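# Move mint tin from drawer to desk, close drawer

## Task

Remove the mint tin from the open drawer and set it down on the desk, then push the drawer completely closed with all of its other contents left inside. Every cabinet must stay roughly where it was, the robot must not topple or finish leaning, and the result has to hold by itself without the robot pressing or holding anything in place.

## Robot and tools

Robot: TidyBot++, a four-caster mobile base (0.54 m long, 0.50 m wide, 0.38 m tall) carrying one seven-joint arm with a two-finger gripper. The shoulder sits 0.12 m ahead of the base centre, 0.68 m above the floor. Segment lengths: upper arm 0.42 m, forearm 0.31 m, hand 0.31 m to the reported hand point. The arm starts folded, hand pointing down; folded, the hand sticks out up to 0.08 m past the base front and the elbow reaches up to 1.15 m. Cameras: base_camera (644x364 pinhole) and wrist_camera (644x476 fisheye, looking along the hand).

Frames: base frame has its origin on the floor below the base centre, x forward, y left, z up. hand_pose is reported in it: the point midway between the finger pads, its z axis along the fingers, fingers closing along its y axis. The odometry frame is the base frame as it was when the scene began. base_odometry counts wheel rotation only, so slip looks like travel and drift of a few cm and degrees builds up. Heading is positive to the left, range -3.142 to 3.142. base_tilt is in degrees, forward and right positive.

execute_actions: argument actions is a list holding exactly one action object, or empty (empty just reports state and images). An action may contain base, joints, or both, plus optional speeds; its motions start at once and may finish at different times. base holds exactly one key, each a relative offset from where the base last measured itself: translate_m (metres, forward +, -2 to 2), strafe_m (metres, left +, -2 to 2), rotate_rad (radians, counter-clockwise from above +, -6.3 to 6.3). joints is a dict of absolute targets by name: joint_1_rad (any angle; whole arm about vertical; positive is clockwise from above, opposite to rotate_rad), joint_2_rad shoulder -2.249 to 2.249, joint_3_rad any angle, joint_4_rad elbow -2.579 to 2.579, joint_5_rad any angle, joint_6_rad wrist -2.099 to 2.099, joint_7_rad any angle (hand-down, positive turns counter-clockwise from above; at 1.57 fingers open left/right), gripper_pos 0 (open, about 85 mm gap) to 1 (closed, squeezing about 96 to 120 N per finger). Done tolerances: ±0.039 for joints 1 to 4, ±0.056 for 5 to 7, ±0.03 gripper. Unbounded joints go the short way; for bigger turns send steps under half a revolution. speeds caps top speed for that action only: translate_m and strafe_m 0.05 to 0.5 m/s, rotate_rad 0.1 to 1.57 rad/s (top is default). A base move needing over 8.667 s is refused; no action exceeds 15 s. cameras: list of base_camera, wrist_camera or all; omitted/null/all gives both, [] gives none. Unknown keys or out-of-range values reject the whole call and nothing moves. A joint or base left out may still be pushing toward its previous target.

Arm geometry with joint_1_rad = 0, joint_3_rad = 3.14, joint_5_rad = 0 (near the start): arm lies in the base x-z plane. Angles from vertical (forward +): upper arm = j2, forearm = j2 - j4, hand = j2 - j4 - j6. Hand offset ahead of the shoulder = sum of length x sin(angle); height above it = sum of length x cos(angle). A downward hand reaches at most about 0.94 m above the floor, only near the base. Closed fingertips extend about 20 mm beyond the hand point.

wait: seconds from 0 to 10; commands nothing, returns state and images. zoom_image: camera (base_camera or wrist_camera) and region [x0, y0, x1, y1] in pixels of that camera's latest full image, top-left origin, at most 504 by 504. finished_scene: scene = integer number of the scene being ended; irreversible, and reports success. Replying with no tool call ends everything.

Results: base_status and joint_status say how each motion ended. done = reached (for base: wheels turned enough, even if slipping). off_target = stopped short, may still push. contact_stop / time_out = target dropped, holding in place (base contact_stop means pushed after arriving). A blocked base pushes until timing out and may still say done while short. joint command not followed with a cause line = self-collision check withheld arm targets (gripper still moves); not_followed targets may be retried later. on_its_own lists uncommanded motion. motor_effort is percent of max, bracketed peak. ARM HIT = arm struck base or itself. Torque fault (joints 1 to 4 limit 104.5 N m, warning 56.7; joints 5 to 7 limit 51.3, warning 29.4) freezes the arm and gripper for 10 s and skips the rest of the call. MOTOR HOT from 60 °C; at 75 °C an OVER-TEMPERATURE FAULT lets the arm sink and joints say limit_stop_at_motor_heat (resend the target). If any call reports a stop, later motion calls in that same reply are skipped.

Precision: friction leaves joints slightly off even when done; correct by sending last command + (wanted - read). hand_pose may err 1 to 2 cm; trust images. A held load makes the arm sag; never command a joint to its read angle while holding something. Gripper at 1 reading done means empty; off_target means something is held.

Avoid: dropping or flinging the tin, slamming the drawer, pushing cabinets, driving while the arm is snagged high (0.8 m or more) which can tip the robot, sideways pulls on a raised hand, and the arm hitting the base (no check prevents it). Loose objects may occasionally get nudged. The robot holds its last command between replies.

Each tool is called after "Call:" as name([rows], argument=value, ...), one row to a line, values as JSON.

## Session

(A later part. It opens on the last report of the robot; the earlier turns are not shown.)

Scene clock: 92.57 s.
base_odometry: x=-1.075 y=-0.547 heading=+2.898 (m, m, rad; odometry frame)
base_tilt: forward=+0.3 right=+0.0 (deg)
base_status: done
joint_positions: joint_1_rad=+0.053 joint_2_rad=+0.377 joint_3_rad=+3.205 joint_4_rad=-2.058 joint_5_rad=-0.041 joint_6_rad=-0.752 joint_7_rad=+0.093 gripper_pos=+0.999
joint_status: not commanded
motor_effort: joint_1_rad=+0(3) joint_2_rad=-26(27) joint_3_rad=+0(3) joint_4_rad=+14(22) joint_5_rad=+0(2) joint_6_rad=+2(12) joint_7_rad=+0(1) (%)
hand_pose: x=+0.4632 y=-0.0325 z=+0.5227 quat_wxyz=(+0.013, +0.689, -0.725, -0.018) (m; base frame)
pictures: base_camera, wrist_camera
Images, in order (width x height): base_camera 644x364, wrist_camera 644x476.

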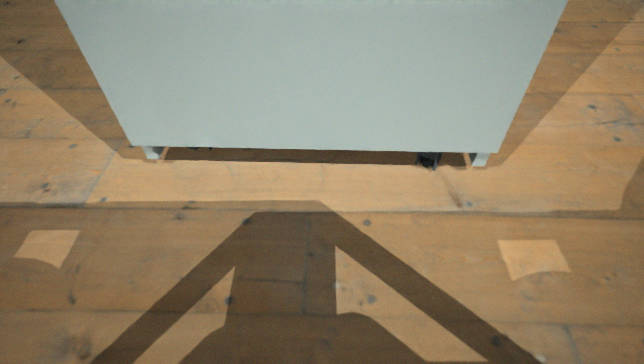

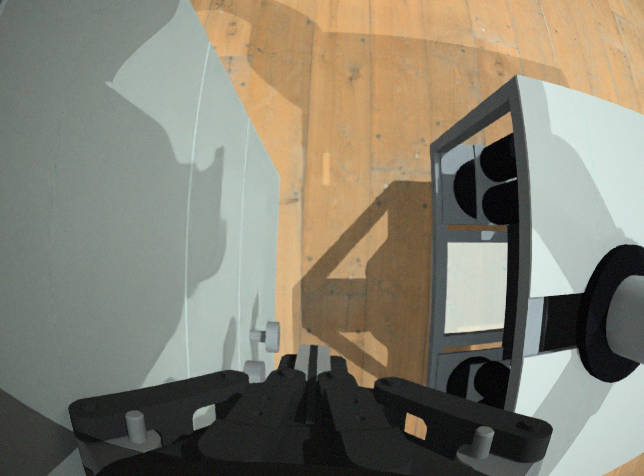

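Looks flush. Back off and check.

Call:
execute_actions([
  {"base":{"translate_m":-0.5},"joints":{"joint_2_rad":-0.344,"joint_4_rad":-2.54,"joint_6_rad":0.0,"joint_7_rad":1.6}},
], cameras=["wrist_camera"])

Scene clock: 95.20 s.
base_odometry: x=-0.590 y=-0.668 heading=+2.897 (m, m, rad; odometry frame)
base_tilt: forward=+0.3 right=+0.1 (deg)
base_status: done
joint_positions: joint_1_rad=+0.052 joint_2_rad=-0.346 joint_3_rad=+3.204 joint_4_rad=-2.528 joint_5_rad=-0.041 joint_6_rad=-0.034 joint_7_rad=+1.569 gripper_pos=+0.999
joint_status: all done
motor_effort: joint_1_rad=+1(1) joint_2_rad=-6(28) joint_3_rad=-1(1) joint_4_rad=+18(18) joint_5_rad=-1(0) joint_6_rad=+8(8) joint_7_rad=+0(1) (%)
hand_pose: x=+0.4812 y=-0.0391 z=+0.7102 quat_wxyz=(+0.005, +0.892, -0.073, +0.446) (m; base frame)
pictures: wrist_camera
Images, in order (width x height): wrist_camera 644x476.

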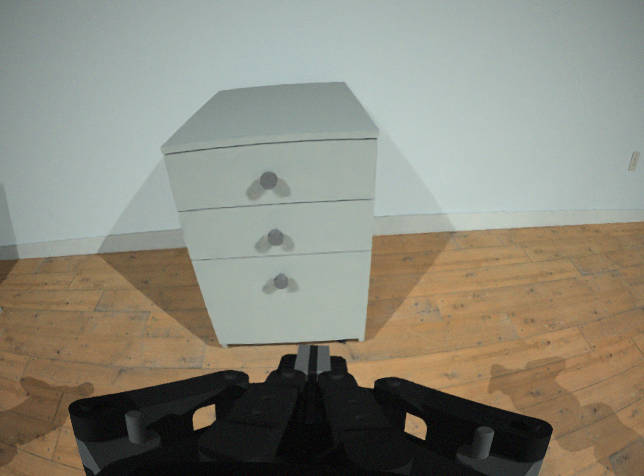

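Closed.

Call:
finished_scene(scene=1)

The scene is finished: the task was done.


## Next scene

The same job, from a new start.

Call:
execute_actions([
  {"joints":{"joint_6_rad":0.5}},
], cameras=["wrist_camera"])

Scene clock: 1.63 s.
base_odometry: x=+0.000 y=+0.000 heading=+0.000 (m, m, rad; odometry frame)
base_tilt: forward=+0.3 right=+0.0 (deg)
base_status: not commanded
joint_positions: joint_1_rad=-0.016 joint_2_rad=-0.315 joint_3_rad=+3.154 joint_4_rad=-2.517 joint_5_rad=-0.003 joint_6_rad=+0.489 joint_7_rad=+1.573 gripper_pos=+0.000
joint_status: all done
motor_effort: joint_1_rad=+0(0) joint_2_rad=-7(7) joint_3_rad=+1(1) joint_4_rad=+19(19) joint_5_rad=-1(0) joint_6_rad=+9(9) joint_7_rad=+0(0) (%)
hand_pose: x=+0.5508 y=+0.0024 z=+0.8523 quat_wxyz=(-0.003, +0.756, +0.000, +0.655) (m; base frame)
pictures: wrist_camera
Images, in order (width x height): wrist_camera 644x476.

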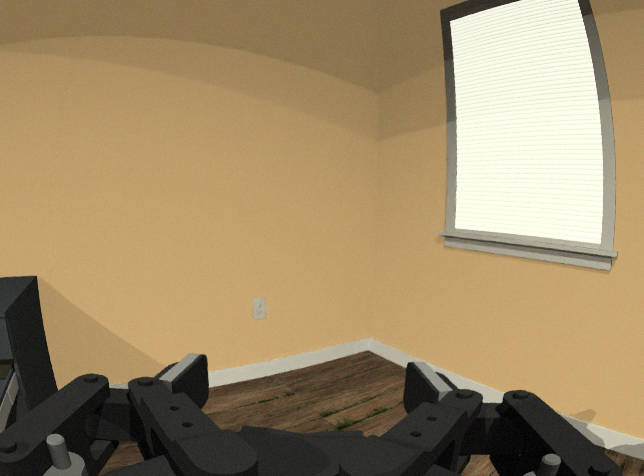

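Call:
execute_actions([
  {"base":{"rotate_rad":1.2}},
], cameras=["wrist_camera"])

Scene clock: 3.90 s.
base_odometry: x=+0.000 y=+0.000 heading=+1.199 (m, m, rad; odometry frame)
base_tilt: forward=+0.4 right=+0.0 (deg)
base_status: done
joint_positions: joint_1_rad=-0.016 joint_2_rad=-0.315 joint_3_rad=+3.153 joint_4_rad=-2.517 joint_5_rad=-0.003 joint_6_rad=+0.489 joint_7_rad=+1.573 gripper_pos=+0.000
joint_status: not commanded
motor_effort: joint_1_rad=+1(1) joint_2_rad=-7(8) joint_3_rad=+0(2) joint_4_rad=+19(18) joint_5_rad=+0(0) joint_6_rad=+9(9) joint_7_rad=+0(0) (%)
hand_pose: x=+0.5508 y=+0.0027 z=+0.8523 quat_wxyz=(-0.003, +0.756, +0.000, +0.655) (m; base frame)
pictures: wrist_camera
Images, in order (width x height): wrist_camera 644x476.

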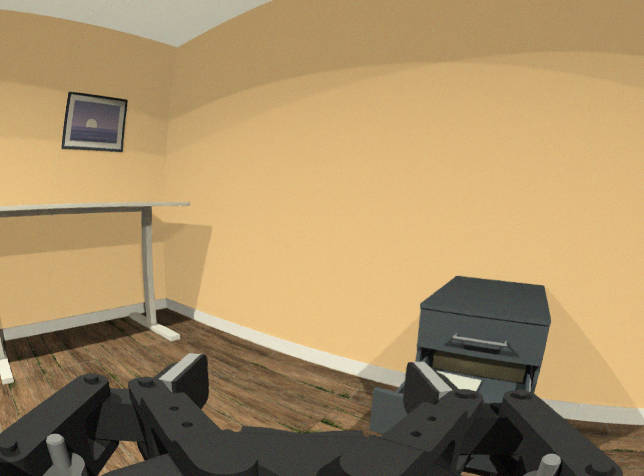

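Call:
execute_actions([
  {"base":{"rotate_rad":-1.0}},
], cameras=[])

Call:
execute_actions([
  {"base":{"strafe_m":0.45},"joints":{"joint_6_rad":0.1}},
])

Scene clock: 6.10 s.
base_odometry: x=+0.000 y=+0.000 heading=+0.200 (m, m, rad; odometry frame)
base_tilt: forward=+0.3 right=+0.0 (deg)
base_status: done
joint_positions: joint_1_rad=-0.016 joint_2_rad=-0.315 joint_3_rad=+3.155 joint_4_rad=-2.517 joint_5_rad=-0.003 joint_6_rad=+0.489 joint_7_rad=+1.573 gripper_pos=+0.000
joint_status: not commanded
motor_effort: joint_1_rad=+1(1) joint_2_rad=-7(8) joint_3_rad=+0(2) joint_4_rad=+18(19) joint_5_rad=+0(1) joint_6_rad=+9(9) joint_7_rad=-1(0) (%)
hand_pose: x=+0.5508 y=+0.0015 z=+0.8523 quat_wxyz=(-0.002, +0.756, -0.001, +0.655) (m; base frame)
pictures: none
No camera images: the call's "cameras" was empty. Leave "cameras" out to get every camera's image.

Scene clock: 8.33 s.
base_odometry: x=-0.089 y=+0.441 heading=+0.199 (m, m, rad; odometry frame)
base_tilt: forward=+0.3 right=+0.0 (deg)
base_status: done
joint_positions: joint_1_rad=-0.016 joint_2_rad=-0.315 joint_3_rad=+3.155 joint_4_rad=-2.520 joint_5_rad=-0.003 joint_6_rad=+0.111 joint_7_rad=+1.573 gripper_pos=+0.000
joint_status: all done
motor_effort: joint_1_rad=+1(0) joint_2_rad=-7(8) joint_3_rad=+1(1) joint_4_rad=+18(21) joint_5_rad=+0(0) joint_6_rad=+8(9) joint_7_rad=-1(1) (%)
hand_pose: x=+0.5116 y=+0.0023 z=+0.7399 quat_wxyz=(-0.003, +0.866, +0.000, +0.500) (m; base frame)
pictures: base_camera, wrist_camera
Images, in order (width x height): base_camera 644x364, wrist_camera 644x476.

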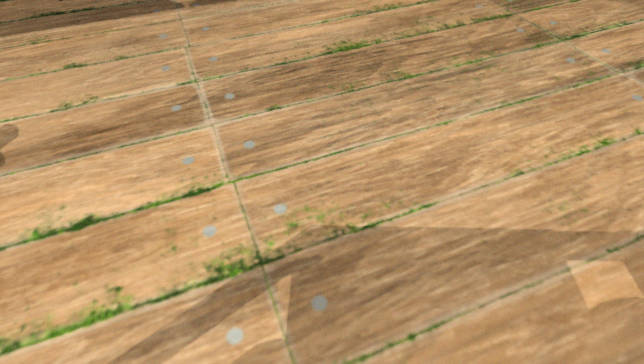

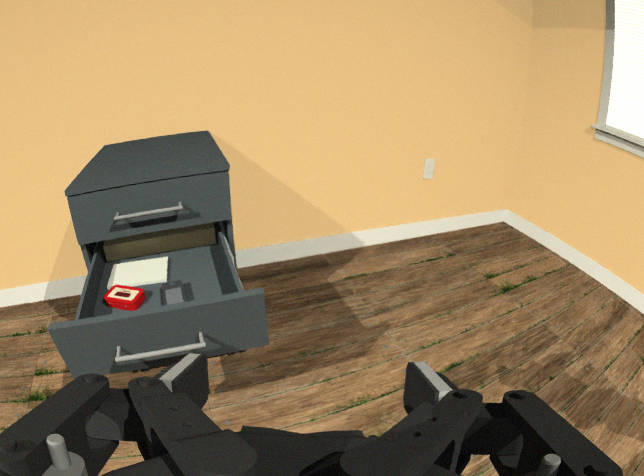

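Call:
execute_actions([
  {"base":{"rotate_rad":0.5}},
], cameras=["wrist_camera"])

Scene clock: 9.90 s.
base_odometry: x=-0.089 y=+0.441 heading=+0.698 (m, m, rad; odometry frame)
base_tilt: forward=+0.3 right=+0.0 (deg)
base_status: done
joint_positions: joint_1_rad=-0.016 joint_2_rad=-0.315 joint_3_rad=+3.154 joint_4_rad=-2.520 joint_5_rad=-0.003 joint_6_rad=+0.111 joint_7_rad=+1.573 gripper_pos=+0.000
joint_status: not commanded
motor_effort: joint_1_rad=+1(1) joint_2_rad=-7(7) joint_3_rad=+0(1) joint_4_rad=+18(18) joint_5_rad=-1(0) joint_6_rad=+8(8) joint_7_rad=-1(0) (%)
hand_pose: x=+0.5116 y=+0.0025 z=+0.7399 quat_wxyz=(-0.003, +0.866, +0.000, +0.500) (m; base frame)
pictures: wrist_camera
Images, in order (width x height): wrist_camera 644x476.

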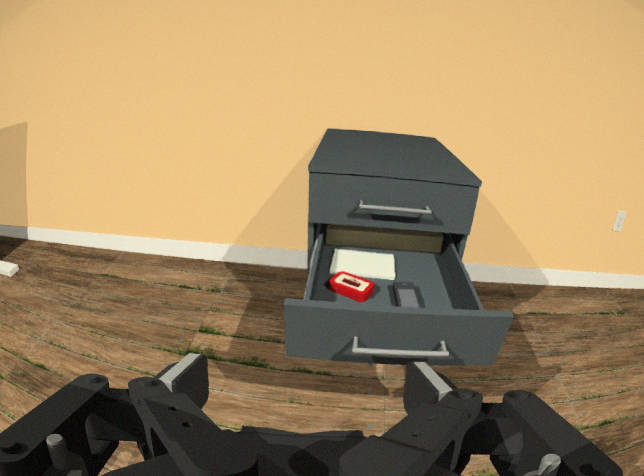

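Call:
execute_actions([
  {"base":{"rotate_rad":-0.25},"joints":{"joint_2_rad":0.3,"joint_4_rad":-1.4,"joint_6_rad":-1.2}},
])

Scene clock: 12.47 s.
base_odometry: x=-0.089 y=+0.441 heading=+0.450 (m, m, rad; odometry frame)
base_tilt: forward=+0.3 right=+0.1 (deg)
base_status: done
joint_positions: joint_1_rad=-0.016 joint_2_rad=+0.287 joint_3_rad=+3.154 joint_4_rad=-1.414 joint_5_rad=-0.003 joint_6_rad=-1.170 joint_7_rad=+1.573 gripper_pos=+0.000
joint_status: all done
motor_effort: joint_1_rad=+0(1) joint_2_rad=-30(29) joint_3_rad=+0(2) joint_4_rad=+18(19) joint_5_rad=+0(1) joint_6_rad=+3(8) joint_7_rad=-1(0) (%)
hand_pose: x=+0.6332 y=+0.0042 z=+0.7444 quat_wxyz=(+0.000, +0.991, +0.003, +0.135) (m; base frame)
pictures: base_camera, wrist_camera
Images, in order (width x height): base_camera 644x364, wrist_camera 644x476.

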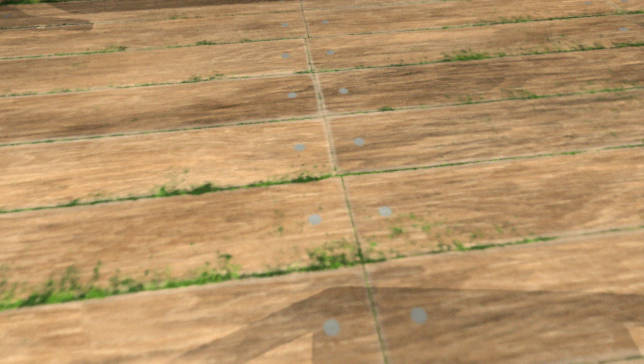

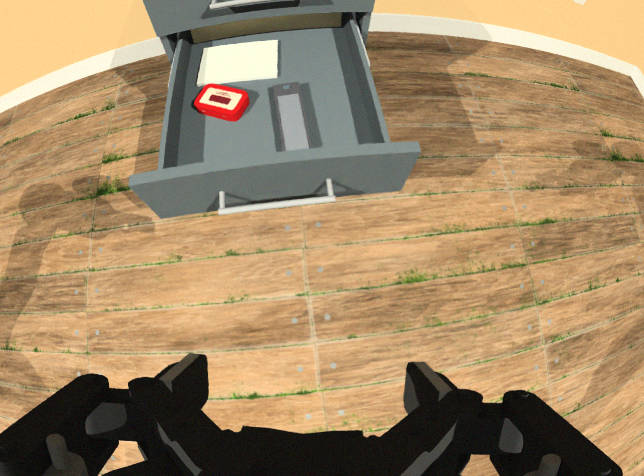

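Call:
execute_actions([
  {"base":{"strafe_m":0.2}},
], cameras=[])

Call:
execute_actions([
  {"base":{"translate_m":0.45},"joints":{"joint_6_rad":-1.44}},
])

Scene clock: 14.30 s.
base_odometry: x=-0.176 y=+0.621 heading=+0.451 (m, m, rad; odometry frame)
base_tilt: forward=+0.4 right=+0.0 (deg)
base_status: done
joint_positions: joint_1_rad=-0.021 joint_2_rad=+0.288 joint_3_rad=+3.153 joint_4_rad=-1.414 joint_5_rad=-0.003 joint_6_rad=-1.170 joint_7_rad=+1.573 gripper_pos=+0.000
joint_status: not commanded
motor_effort: joint_1_rad=+1(4) joint_2_rad=-30(31) joint_3_rad=+0(2) joint_4_rad=+17(18) joint_5_rad=-1(0) joint_6_rad=+3(3) joint_7_rad=+0(1) (%)
hand_pose: x=+0.6331 y=+0.0076 z=+0.7443 quat_wxyz=(+0.000, +0.991, +0.006, +0.135) (m; base frame)
pictures: none
No camera images: the call's "cameras" was empty. Leave "cameras" out to get every camera's image.

Scene clock: 16.47 s.
base_odometry: x=+0.229 y=+0.818 heading=+0.451 (m, m, rad; odometry frame)
base_tilt: forward=+0.3 right=+0.0 (deg)
base_status: done
joint_positions: joint_1_rad=-0.021 joint_2_rad=+0.299 joint_3_rad=+3.153 joint_4_rad=-1.408 joint_5_rad=-0.003 joint_6_rad=-1.433 joint_7_rad=+1.573 gripper_pos=+0.000
joint_status: all done
motor_effort: joint_1_rad=+0(1) joint_2_rad=-27(32) joint_3_rad=+0(2) joint_4_rad=+17(19) joint_5_rad=+0(1) joint_6_rad=+1(3) joint_7_rad=-1(0) (%)
hand_pose: x=+0.5549 y=+0.0068 z=+0.7299 quat_wxyz=(+0.000, +1.000, +0.006, +0.001) (m; base frame)
pictures: base_camera, wrist_camera
Images, in order (width x height): base_camera 644x364, wrist_camera 644x476.

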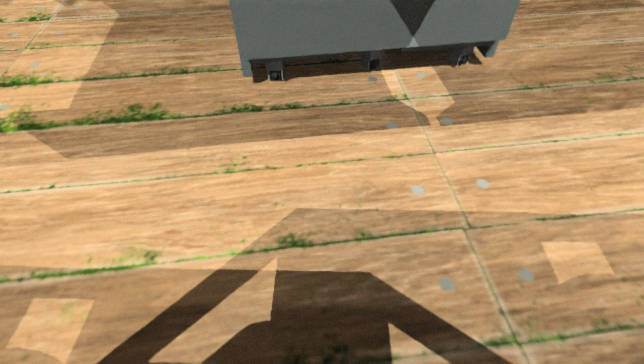

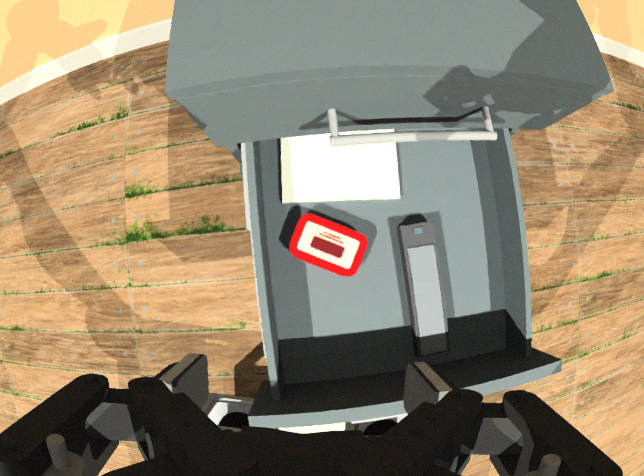

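Call:
execute_actions([
  {"base":{"strafe_m":-0.025},"joints":{"joint_2_rad":0.655,"joint_4_rad":-1.66,"joint_6_rad":-0.83,"joint_7_rad":-0.47}},
], cameras=["wrist_camera"])

Scene clock: 22.20 s.
base_odometry: x=+0.240 y=+0.795 heading=+0.451 (m, m, rad; odometry frame)
base_tilt: forward=+0.3 right=+0.0 (deg)
base_status: done
joint_positions: joint_1_rad=-0.014 joint_2_rad=+0.652 joint_3_rad=+3.153 joint_4_rad=-1.649 joint_5_rad=-0.003 joint_6_rad=-0.858 joint_7_rad=-0.449 gripper_pos=+0.000
joint_status: all done
motor_effort: joint_1_rad=+0(3) joint_2_rad=-37(40) joint_3_rad=+0(2) joint_4_rad=+12(16) joint_5_rad=+0(0) joint_6_rad=+0(1) joint_7_rad=-1(0) (%)
hand_pose: x=+0.6031 y=+0.0031 z=+0.4950 quat_wxyz=(+0.009, +0.533, -0.846, -0.003) (m; base frame)
pictures: wrist_camera
Images, in order (width x height): wrist_camera 644x476.

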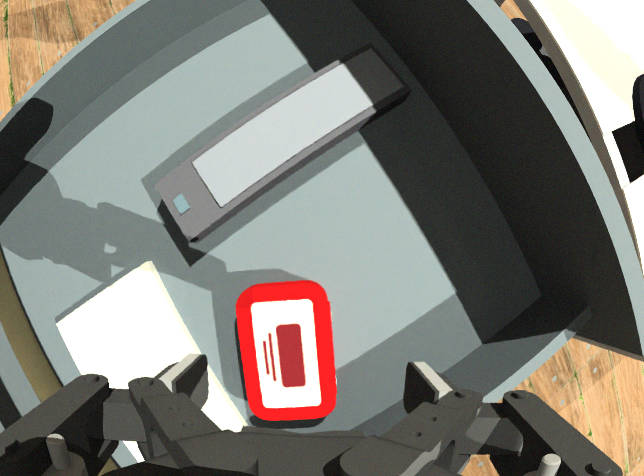

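Call:
execute_actions([
  {"joints":{"joint_2_rad":0.825,"joint_4_rad":-1.675,"joint_6_rad":-0.63}},
], cameras=["wrist_camera"])

Scene clock: 23.63 s.
base_odometry: x=+0.240 y=+0.795 heading=+0.451 (m, m, rad; odometry frame)
base_tilt: forward=+0.4 right=+0.0 (deg)
base_status: not commanded
joint_positions: joint_1_rad=-0.014 joint_2_rad=+0.829 joint_3_rad=+3.153 joint_4_rad=-1.664 joint_5_rad=-0.003 joint_6_rad=-0.659 joint_7_rad=-0.449 gripper_pos=+0.000
joint_status: all done
motor_effort: joint_1_rad=+1(0) joint_2_rad=-40(43) joint_3_rad=-1(1) joint_4_rad=+11(12) joint_5_rad=+1(0) joint_6_rad=+1(1) joint_7_rad=+0(1) (%)
hand_pose: x=+0.6157 y=+0.0026 z=+0.4043 quat_wxyz=(+0.006, +0.534, -0.846, +0.000) (m; base frame)
pictures: wrist_camera
Images, in order (width x height): wrist_camera 644x476.

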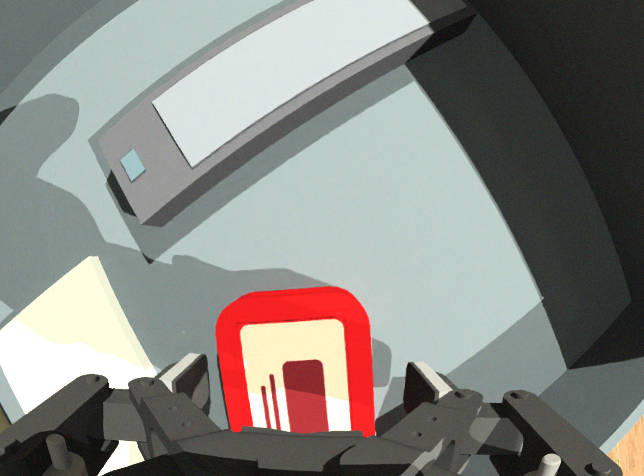

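Call:
execute_actions([
  {"joints":{"gripper_pos":1}},
], cameras=[])

Call:
execute_actions([
  {"joints":{"joint_2_rad":0.3,"joint_4_rad":-1.4,"joint_6_rad":-1.44}},
], cameras=["wrist_camera"])

Scene clock: 24.87 s.
base_odometry: x=+0.240 y=+0.795 heading=+0.451 (m, m, rad; odometry frame)
base_tilt: forward=+0.3 right=+0.1 (deg)
base_status: not commanded
joint_positions: joint_1_rad=-0.014 joint_2_rad=+0.826 joint_3_rad=+3.153 joint_4_rad=-1.665 joint_5_rad=-0.003 joint_6_rad=-0.658 joint_7_rad=-0.449 gripper_pos=+0.362
joint_status: gripper_pos off_target (ended at +0.362, target +1.000)
motor_effort: joint_1_rad=+0(1) joint_2_rad=-40(42) joint_3_rad=-1(1) joint_4_rad=+11(11) joint_5_rad=-1(1) joint_6_rad=+0(5) joint_7_rad=-1(1) (%)
hand_pose: x=+0.6168 y=+0.0026 z=+0.4057 quat_wxyz=(+0.005, +0.534, -0.846, +0.001) (m; base frame)
pictures: none
No camera images: the call's "cameras" was empty. Leave "cameras" out to get every camera's image.

Scene clock: 26.60 s.
base_odometry: x=+0.240 y=+0.795 heading=+0.451 (m, m, rad; odometry frame)
base_tilt: forward=+0.4 right=+0.0 (deg)
base_status: not commanded
joint_positions: joint_1_rad=-0.014 joint_2_rad=+0.302 joint_3_rad=+3.153 joint_4_rad=-1.416 joint_5_rad=-0.003 joint_6_rad=-1.414 joint_7_rad=-0.449 gripper_pos=+0.362
joint_status: all done
motor_effort: joint_1_rad=+0(0) joint_2_rad=-30(44) joint_3_rad=+0(0) joint_4_rad=+17(17) joint_5_rad=-1(0) joint_6_rad=+1(1) joint_7_rad=+0(0) (%)
hand_pose: x=+0.5582 y=+0.0037 z=+0.7259 quat_wxyz=(-0.004, +0.533, -0.846, +0.003) (m; base frame)
pictures: wrist_camera
Images, in order (width x height): wrist_camera 644x476.

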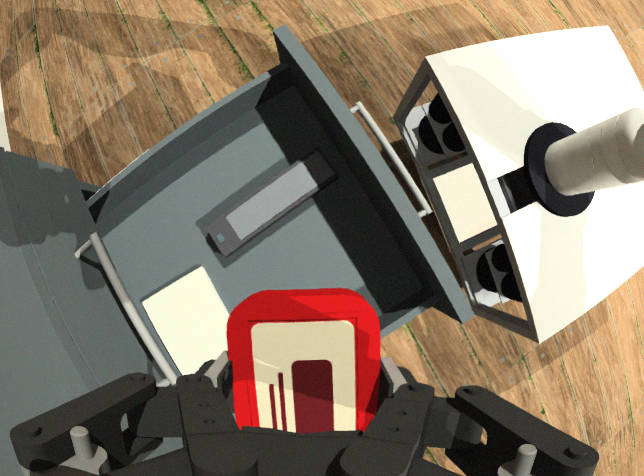

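Call:
execute_actions([
  {"base":{"rotate_rad":0.08},"joints":{"joint_2_rad":-0.3,"joint_4_rad":-2.5,"joint_6_rad":-0.9,"joint_7_rad":1.57}},
], cameras=[])

Call:
execute_actions([
  {"base":{"translate_m":0.4},"speeds":{"translate_m":0.12}},
])

Scene clock: 30.20 s.
base_odometry: x=+0.240 y=+0.795 heading=+0.531 (m, m, rad; odometry frame)
base_tilt: forward=+0.4 right=+0.0 (deg)
base_status: done
joint_positions: joint_1_rad=-0.021 joint_2_rad=-0.286 joint_3_rad=+3.150 joint_4_rad=-2.491 joint_5_rad=-0.003 joint_6_rad=-0.931 joint_7_rad=+1.537 gripper_pos=+0.362
joint_status: all done
motor_effort: joint_1_rad=+0(3) joint_2_rad=-3(33) joint_3_rad=+0(2) joint_4_rad=+14(17) joint_5_rad=-1(1) joint_6_rad=+1(1) joint_7_rad=+0(0) (%)
hand_pose: x=+0.2555 y=+0.0041 z=+0.5881 quat_wxyz=(-0.002, +1.000, -0.011, +0.003) (m; base frame)
pictures: none
No camera images: the call's "cameras" was empty. Leave "cameras" out to get every camera's image.

Scene clock: 34.07 s.
base_odometry: x=+0.585 y=+0.998 heading=+0.532 (m, m, rad; odometry frame)
base_tilt: forward=+0.3 right=+0.0 (deg)
base_status: done
joint_positions: joint_1_rad=-0.021 joint_2_rad=-0.291 joint_3_rad=+3.150 joint_4_rad=-2.492 joint_5_rad=-0.003 joint_6_rad=-0.928 joint_7_rad=+1.537 gripper_pos=+0.362
joint_status: not commanded
motor_effort: joint_1_rad=+1(1) joint_2_rad=-3(5) joint_3_rad=+0(1) joint_4_rad=+15(15) joint_5_rad=+0(1) joint_6_rad=+1(1) joint_7_rad=+0(0) (%)
hand_pose: x=+0.2561 y=+0.0041 z=+0.5883 quat_wxyz=(-0.002, +1.000, -0.011, +0.006) (m; base frame)
pictures: base_camera, wrist_camera
Images, in order (width x height): base_camera 644x364, wrist_camera 644x476.

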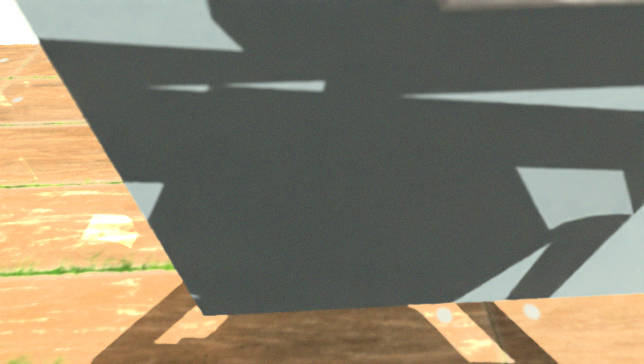

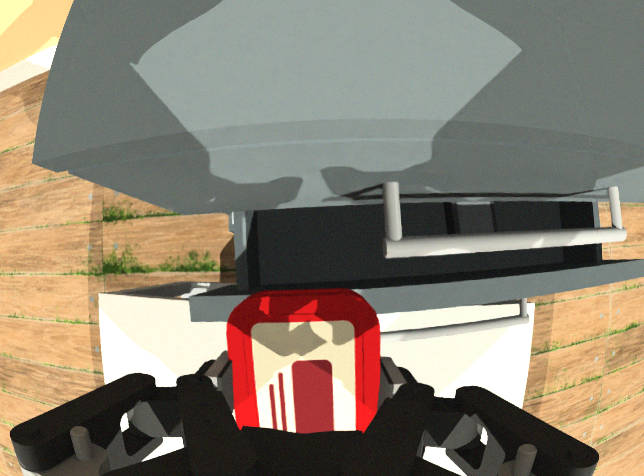

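Call:
execute_actions([
  {"joints":{"joint_1_rad":-1.5}},
], cameras=[])

Call:
execute_actions([
  {"base":{"translate_m":0.07},"speeds":{"translate_m":0.07}},
])

Scene clock: 37.03 s.
base_odometry: x=+0.585 y=+0.998 heading=+0.532 (m, m, rad; odometry frame)
base_tilt: forward=+0.4 right=+0.0 (deg)
base_status: not commanded
joint_positions: joint_1_rad=-1.488 joint_2_rad=-0.291 joint_3_rad=+3.150 joint_4_rad=-2.492 joint_5_rad=-0.003 joint_6_rad=-0.928 joint_7_rad=+1.537 gripper_pos=+0.362
joint_status: all done
motor_effort: joint_1_rad=+0(0) joint_2_rad=-3(3) joint_3_rad=+1(1) joint_4_rad=+15(15) joint_5_rad=+0(1) joint_6_rad=+1(1) joint_7_rad=+0(1) (%)
hand_pose: x=+0.1292 y=+0.1368 z=+0.5883 quat_wxyz=(-0.006, +0.750, +0.661, +0.003) (m; base frame)
pictures: none
No camera images: the call's "cameras" was empty. Leave "cameras" out to get every camera's image.

Scene clock: 38.50 s.
base_odometry: x=+0.645 y=+1.034 heading=+0.532 (m, m, rad; odometry frame)
base_tilt: forward=+0.2 right=+0.1 (deg)
base_status: done
joint_positions: joint_1_rad=-1.488 joint_2_rad=-0.291 joint_3_rad=+3.150 joint_4_rad=-2.492 joint_5_rad=-0.003 joint_6_rad=-0.928 joint_7_rad=+1.537 gripper_pos=+0.362
joint_status: not commanded
motor_effort: joint_1_rad=+0(1) joint_2_rad=-3(3) joint_3_rad=+0(0) joint_4_rad=+14(15) joint_5_rad=-1(1) joint_6_rad=+1(1) joint_7_rad=-1(1) (%)
hand_pose: x=+0.1292 y=+0.1368 z=+0.5883 quat_wxyz=(-0.006, +0.750, +0.661, +0.003) (m; base frame)
pictures: base_camera, wrist_camera
Images, in order (width x height): base_camera 644x364, wrist_camera 644x476.

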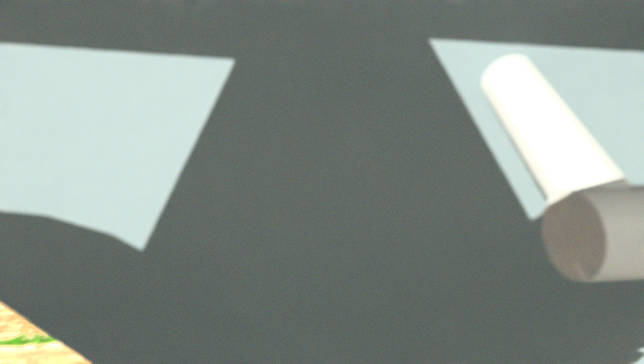

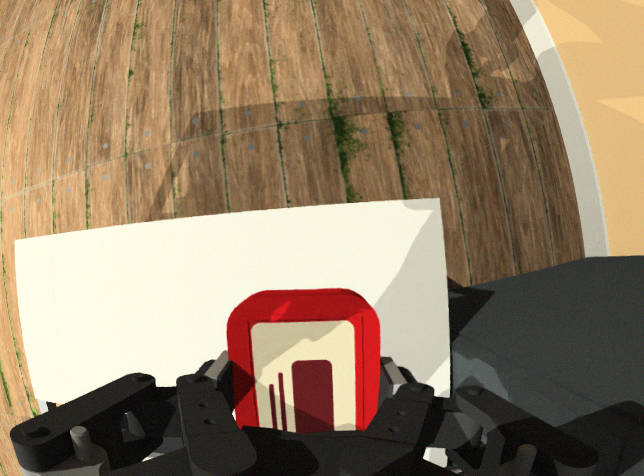

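Back off and look.

Call:
execute_actions([
  {"base":{"translate_m":-0.6},"joints":{"joint_1_rad":0.0,"joint_6_rad":0.2}},
], cameras=["wrist_camera"])

Scene clock: 41.40 s.
base_odometry: x=+0.129 y=+0.729 heading=+0.532 (m, m, rad; odometry frame)
base_tilt: forward=+0.3 right=+0.0 (deg)
base_status: done
joint_positions: joint_1_rad=-0.011 joint_2_rad=-0.295 joint_3_rad=+3.150 joint_4_rad=-2.494 joint_5_rad=-0.003 joint_6_rad=+0.166 joint_7_rad=+1.537 gripper_pos=+0.362
joint_status: all done
motor_effort: joint_1_rad=+0(1) joint_2_rad=-9(10) joint_3_rad=+1(1) joint_4_rad=+19(20) joint_5_rad=-1(1) joint_6_rad=+9(9) joint_7_rad=+0(0) (%)
hand_pose: x=+0.5296 y=+0.0023 z=+0.7604 quat_wxyz=(-0.011, +0.850, -0.015, +0.526) (m; base frame)
pictures: wrist_camera
Images, in order (width x height): wrist_camera 644x476.

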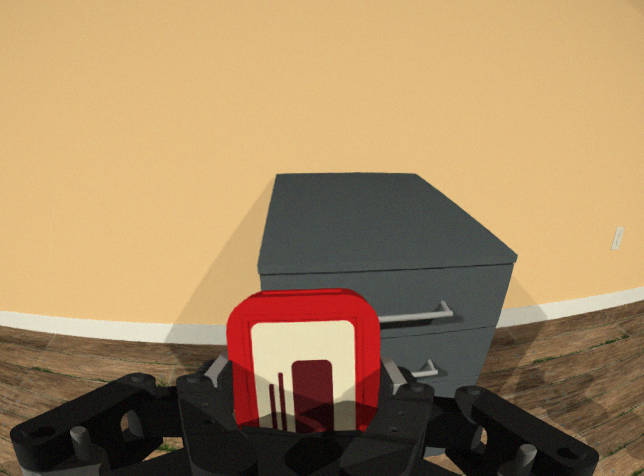

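Call:
execute_actions([
  {"base":{"rotate_rad":1.5},"joints":{"joint_6_rad":0.4}},
])

Scene clock: 43.77 s.
base_odometry: x=+0.129 y=+0.729 heading=+2.031 (m, m, rad; odometry frame)
base_tilt: forward=+0.4 right=+0.0 (deg)
base_status: done
joint_positions: joint_1_rad=-0.008 joint_2_rad=-0.295 joint_3_rad=+3.150 joint_4_rad=-2.498 joint_5_rad=-0.003 joint_6_rad=+0.382 joint_7_rad=+1.537 gripper_pos=+0.362
joint_status: all done
motor_effort: joint_1_rad=+1(2) joint_2_rad=-8(10) joint_3_rad=+1(2) joint_4_rad=+19(21) joint_5_rad=-1(0) joint_6_rad=+10(10) joint_7_rad=+0(1) (%)
hand_pose: x=+0.5521 y=+0.0007 z=+0.8220 quat_wxyz=(-0.012, +0.789, -0.015, +0.614) (m; base frame)
pictures: base_camera, wrist_camera
Images, in order (width x height): base_camera 644x364, wrist_camera 644x476.

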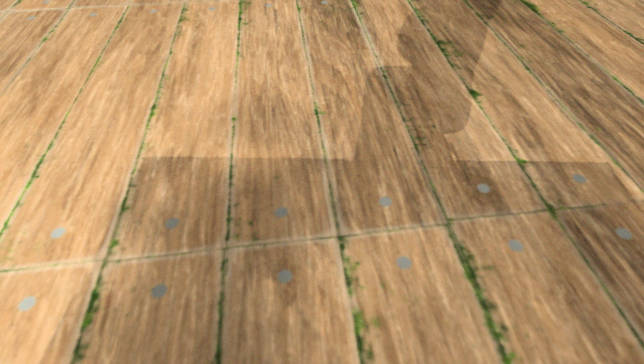

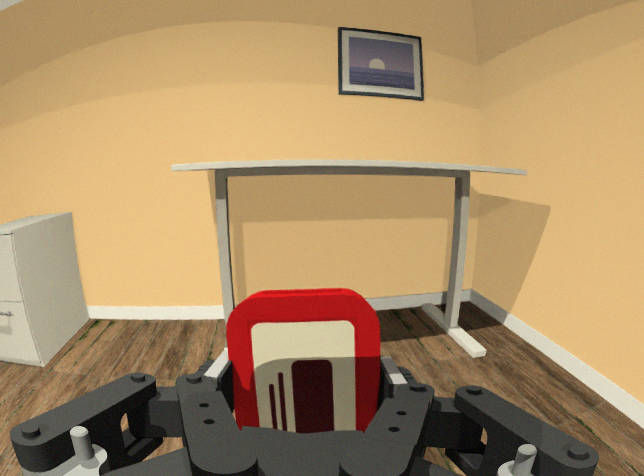

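Call:
execute_actions([
  {"base":{"translate_m":0.8},"joints":{"joint_2_rad":0.2,"joint_4_rad":-0.7,"joint_6_rad":-1.5}},
])

Scene clock: 47.20 s.
base_odometry: x=-0.228 y=+1.445 heading=+2.032 (m, m, rad; odometry frame)
base_tilt: forward=+0.4 right=+0.0 (deg)
base_status: done
joint_positions: joint_1_rad=-0.008 joint_2_rad=+0.198 joint_3_rad=+3.150 joint_4_rad=-0.718 joint_5_rad=-0.003 joint_6_rad=-1.474 joint_7_rad=+1.537 gripper_pos=+0.362
joint_status: all done
motor_effort: joint_1_rad=+0(1) joint_2_rad=-25(29) joint_3_rad=+0(1) joint_4_rad=+17(21) joint_5_rad=-1(0) joint_6_rad=+7(11) joint_7_rad=-1(0) (%)
hand_pose: x=+0.6636 y=+0.0028 z=+1.0587 quat_wxyz=(-0.007, +0.930, -0.015, +0.367) (m; base frame)
pictures: base_camera, wrist_camera
Images, in order (width x height): base_camera 644x364, wrist_camera 644x476.

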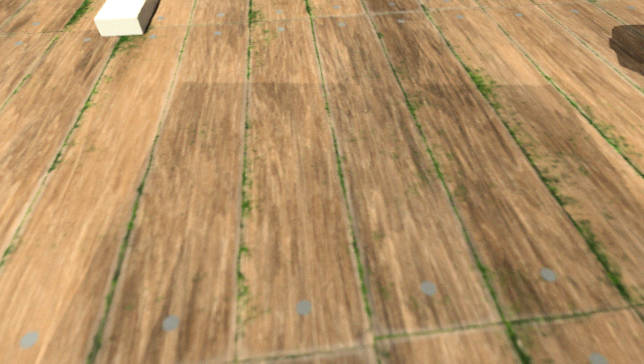

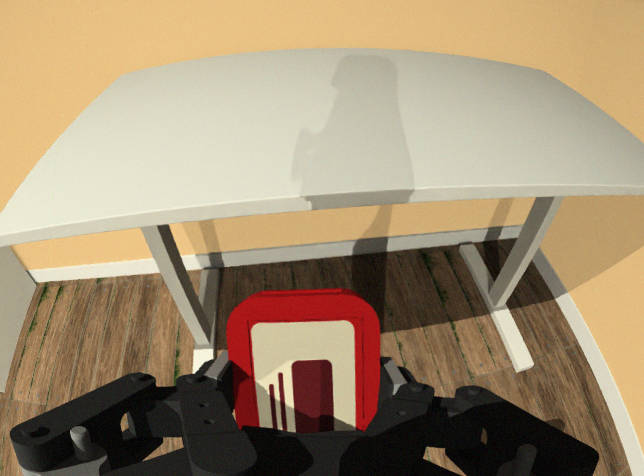

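Call:
execute_actions([
  {"base":{"translate_m":0.5},"joints":{"joint_4_rad":-0.68,"joint_6_rad":-2.05},"speeds":{"translate_m":0.3}},
])

Scene clock: 50.10 s.
base_odometry: x=-0.451 y=+1.893 heading=+2.033 (m, m, rad; odometry frame)
base_tilt: forward=+0.3 right=+0.0 (deg)
base_status: done
joint_positions: joint_1_rad=-0.008 joint_2_rad=+0.205 joint_3_rad=+3.150 joint_4_rad=-0.697 joint_5_rad=-0.003 joint_6_rad=-2.044 joint_7_rad=+1.537 gripper_pos=+0.362
joint_status: all done
motor_effort: joint_1_rad=+0(1) joint_2_rad=-22(26) joint_3_rad=+0(1) joint_4_rad=+15(18) joint_5_rad=-1(1) joint_6_rad=+3(7) joint_7_rad=+0(0) (%)
hand_pose: x=+0.5118 y=+0.0026 z=+0.9834 quat_wxyz=(-0.002, +0.995, -0.016, +0.098) (m; base frame)
pictures: base_camera, wrist_camera
Images, in order (width x height): base_camera 644x364, wrist_camera 644x476.

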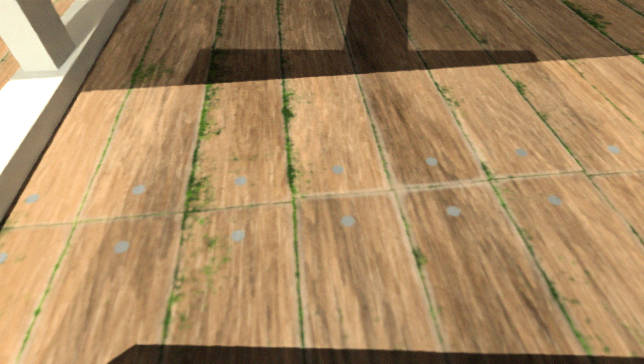

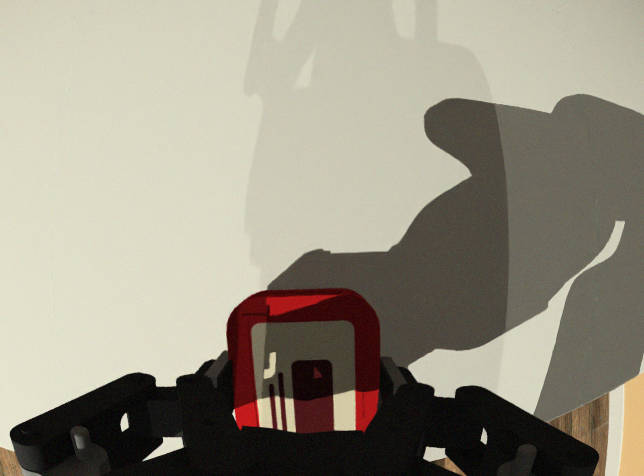

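Call:
execute_actions([
  {"base":{"translate_m":0.15},"speeds":{"translate_m":0.15}},
], cameras=[])

Call:
execute_actions([
  {"joints":{"joint_4_rad":-0.9,"joint_6_rad":-1.98}},
], cameras=["wrist_camera"])

Scene clock: 52.00 s.
base_odometry: x=-0.518 y=+2.027 heading=+2.033 (m, m, rad; odometry frame)
base_tilt: forward=+0.3 right=+0.1 (deg)
base_status: done
joint_positions: joint_1_rad=-0.008 joint_2_rad=+0.206 joint_3_rad=+3.150 joint_4_rad=-0.696 joint_5_rad=-0.003 joint_6_rad=-2.044 joint_7_rad=+1.537 gripper_pos=+0.362
joint_status: not commanded
motor_effort: joint_1_rad=+1(1) joint_2_rad=-23(27) joint_3_rad=-1(0) joint_4_rad=+14(15) joint_5_rad=+0(1) joint_6_rad=+3(3) joint_7_rad=+0(1) (%)
hand_pose: x=+0.5121 y=+0.0026 z=+0.9834 quat_wxyz=(-0.002, +0.995, -0.016, +0.098) (m; base frame)
pictures: none
No camera images: the call's "cameras" was empty. Leave "cameras" out to get every camera's image.

Scene clock: 53.23 s.
base_odometry: x=-0.518 y=+2.027 heading=+2.033 (m, m, rad; odometry frame)
base_tilt: forward=+0.3 right=+0.0 (deg)
base_status: not commanded
joint_positions: joint_1_rad=-0.008 joint_2_rad=+0.159 joint_3_rad=+3.150 joint_4_rad=-0.830 joint_5_rad=-0.003 joint_6_rad=-1.980 joint_7_rad=+1.537 gripper_pos=+0.362
joint_status: joint_4_rad off_target (ended at -0.830, target -0.900); the others done
motor_effort: joint_1_rad=+1(0) joint_2_rad=-11(24) joint_3_rad=+0(1) joint_4_rad=+5(14) joint_5_rad=-2(2) joint_6_rad=-2(2) joint_7_rad=-1(1) (%)
hand_pose: x=+0.5018 y=+0.0024 z=+0.9636 quat_wxyz=(-0.002, +0.996, -0.016, +0.087) (m; base frame)
pictures: wrist_camera
Images, in order (width x height): wrist_camera 644x476.

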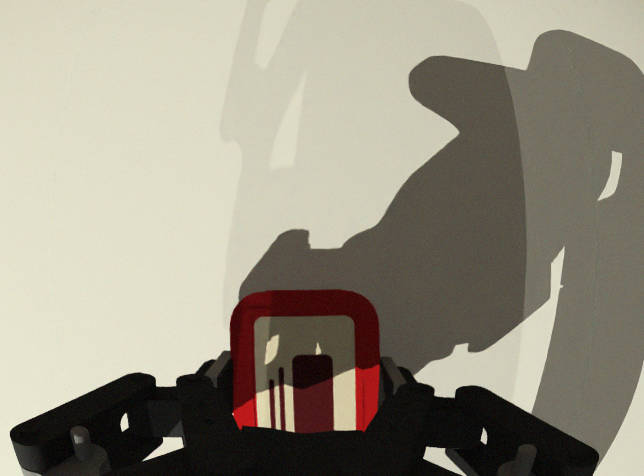

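Contact already (desk is high). Release and lift.

Call:
execute_actions([
  {"joints":{"gripper_pos":0,"joint_4_rad":-0.83}},
], cameras=[])

Call:
execute_actions([
  {"joints":{"joint_2_rad":0.1,"joint_4_rad":-0.5,"joint_6_rad":-2.05}},
], cameras=["wrist_camera"])

Scene clock: 54.50 s.
base_odometry: x=-0.518 y=+2.027 heading=+2.033 (m, m, rad; odometry frame)
base_tilt: forward=+0.3 right=+0.0 (deg)
base_status: not commanded
joint_positions: joint_1_rad=-0.008 joint_2_rad=+0.189 joint_3_rad=+3.150 joint_4_rad=-0.827 joint_5_rad=-0.003 joint_6_rad=-1.980 joint_7_rad=+1.537 gripper_pos=+0.000
joint_status: all done
motor_effort: joint_1_rad=+1(1) joint_2_rad=-20(24) joint_3_rad=+0(0) joint_4_rad=+13(15) joint_5_rad=+0(2) joint_6_rad=+2(5) joint_7_rad=-1(1) (%)
hand_pose: x=+0.5105 y=+0.0025 z=+0.9525 quat_wxyz=(-0.002, +0.997, -0.016, +0.073) (m; base frame)
pictures: none
No camera images: the call's "cameras" was empty. Leave "cameras" out to get every camera's image.

Scene clock: 55.93 s.
base_odometry: x=-0.518 y=+2.027 heading=+2.033 (m, m, rad; odometry frame)
base_tilt: forward=+0.3 right=+0.1 (deg)
base_status: not commanded
joint_positions: joint_1_rad=-0.008 joint_2_rad=+0.097 joint_3_rad=+3.150 joint_4_rad=-0.508 joint_5_rad=-0.003 joint_6_rad=-2.020 joint_7_rad=+1.537 gripper_pos=+0.000
joint_status: all done
motor_effort: joint_1_rad=+0(1) joint_2_rad=-16(24) joint_3_rad=+0(0) joint_4_rad=+11(15) joint_5_rad=+0(1) joint_6_rad=+5(5) joint_7_rad=+0(1) (%)
hand_pose: x=+0.4926 y=+0.0024 z=+1.0884 quat_wxyz=(-0.005, +0.967, -0.016, +0.255) (m; base frame)
pictures: wrist_camera
Images, in order (width x height): wrist_camera 644x476.

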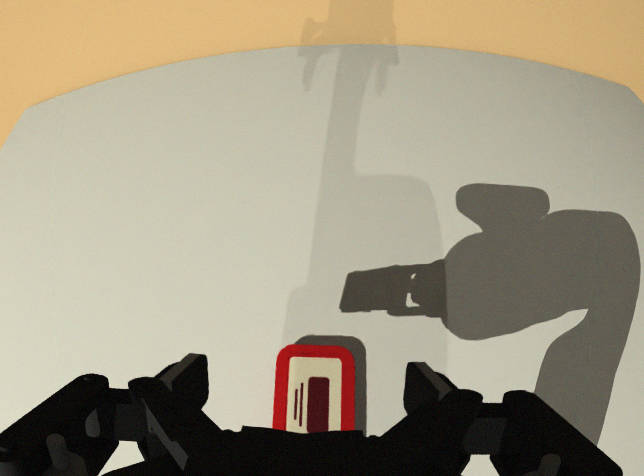

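Placed. Back away and finish.

Call:
execute_actions([
  {"base":{"translate_m":-0.4}},
], cameras=[])

Call:
finished_scene(scene=2)

Scene clock: 58.37 s.
base_odometry: x=-0.339 y=+1.669 heading=+2.034 (m, m, rad; odometry frame)
base_tilt: forward=+0.3 right=+0.1 (deg)
base_status: done
joint_positions: joint_1_rad=-0.008 joint_2_rad=+0.093 joint_3_rad=+3.150 joint_4_rad=-0.507 joint_5_rad=-0.003 joint_6_rad=-2.022 joint_7_rad=+1.537 gripper_pos=+0.000
joint_status: not commanded
motor_effort: joint_1_rad=+0(2) joint_2_rad=-16(21) joint_3_rad=+0(2) joint_4_rad=+12(12) joint_5_rad=+0(1) joint_6_rad=+5(5) joint_7_rad=+0(0) (%)
hand_pose: x=+0.4902 y=+0.0023 z=+1.0899 quat_wxyz=(-0.005, +0.966, -0.016, +0.257) (m; base frame)
pictures: none
No camera images: the call's "cameras" was empty. Leave "cameras" out to get every camera's image.

The scene is finished: the task was done.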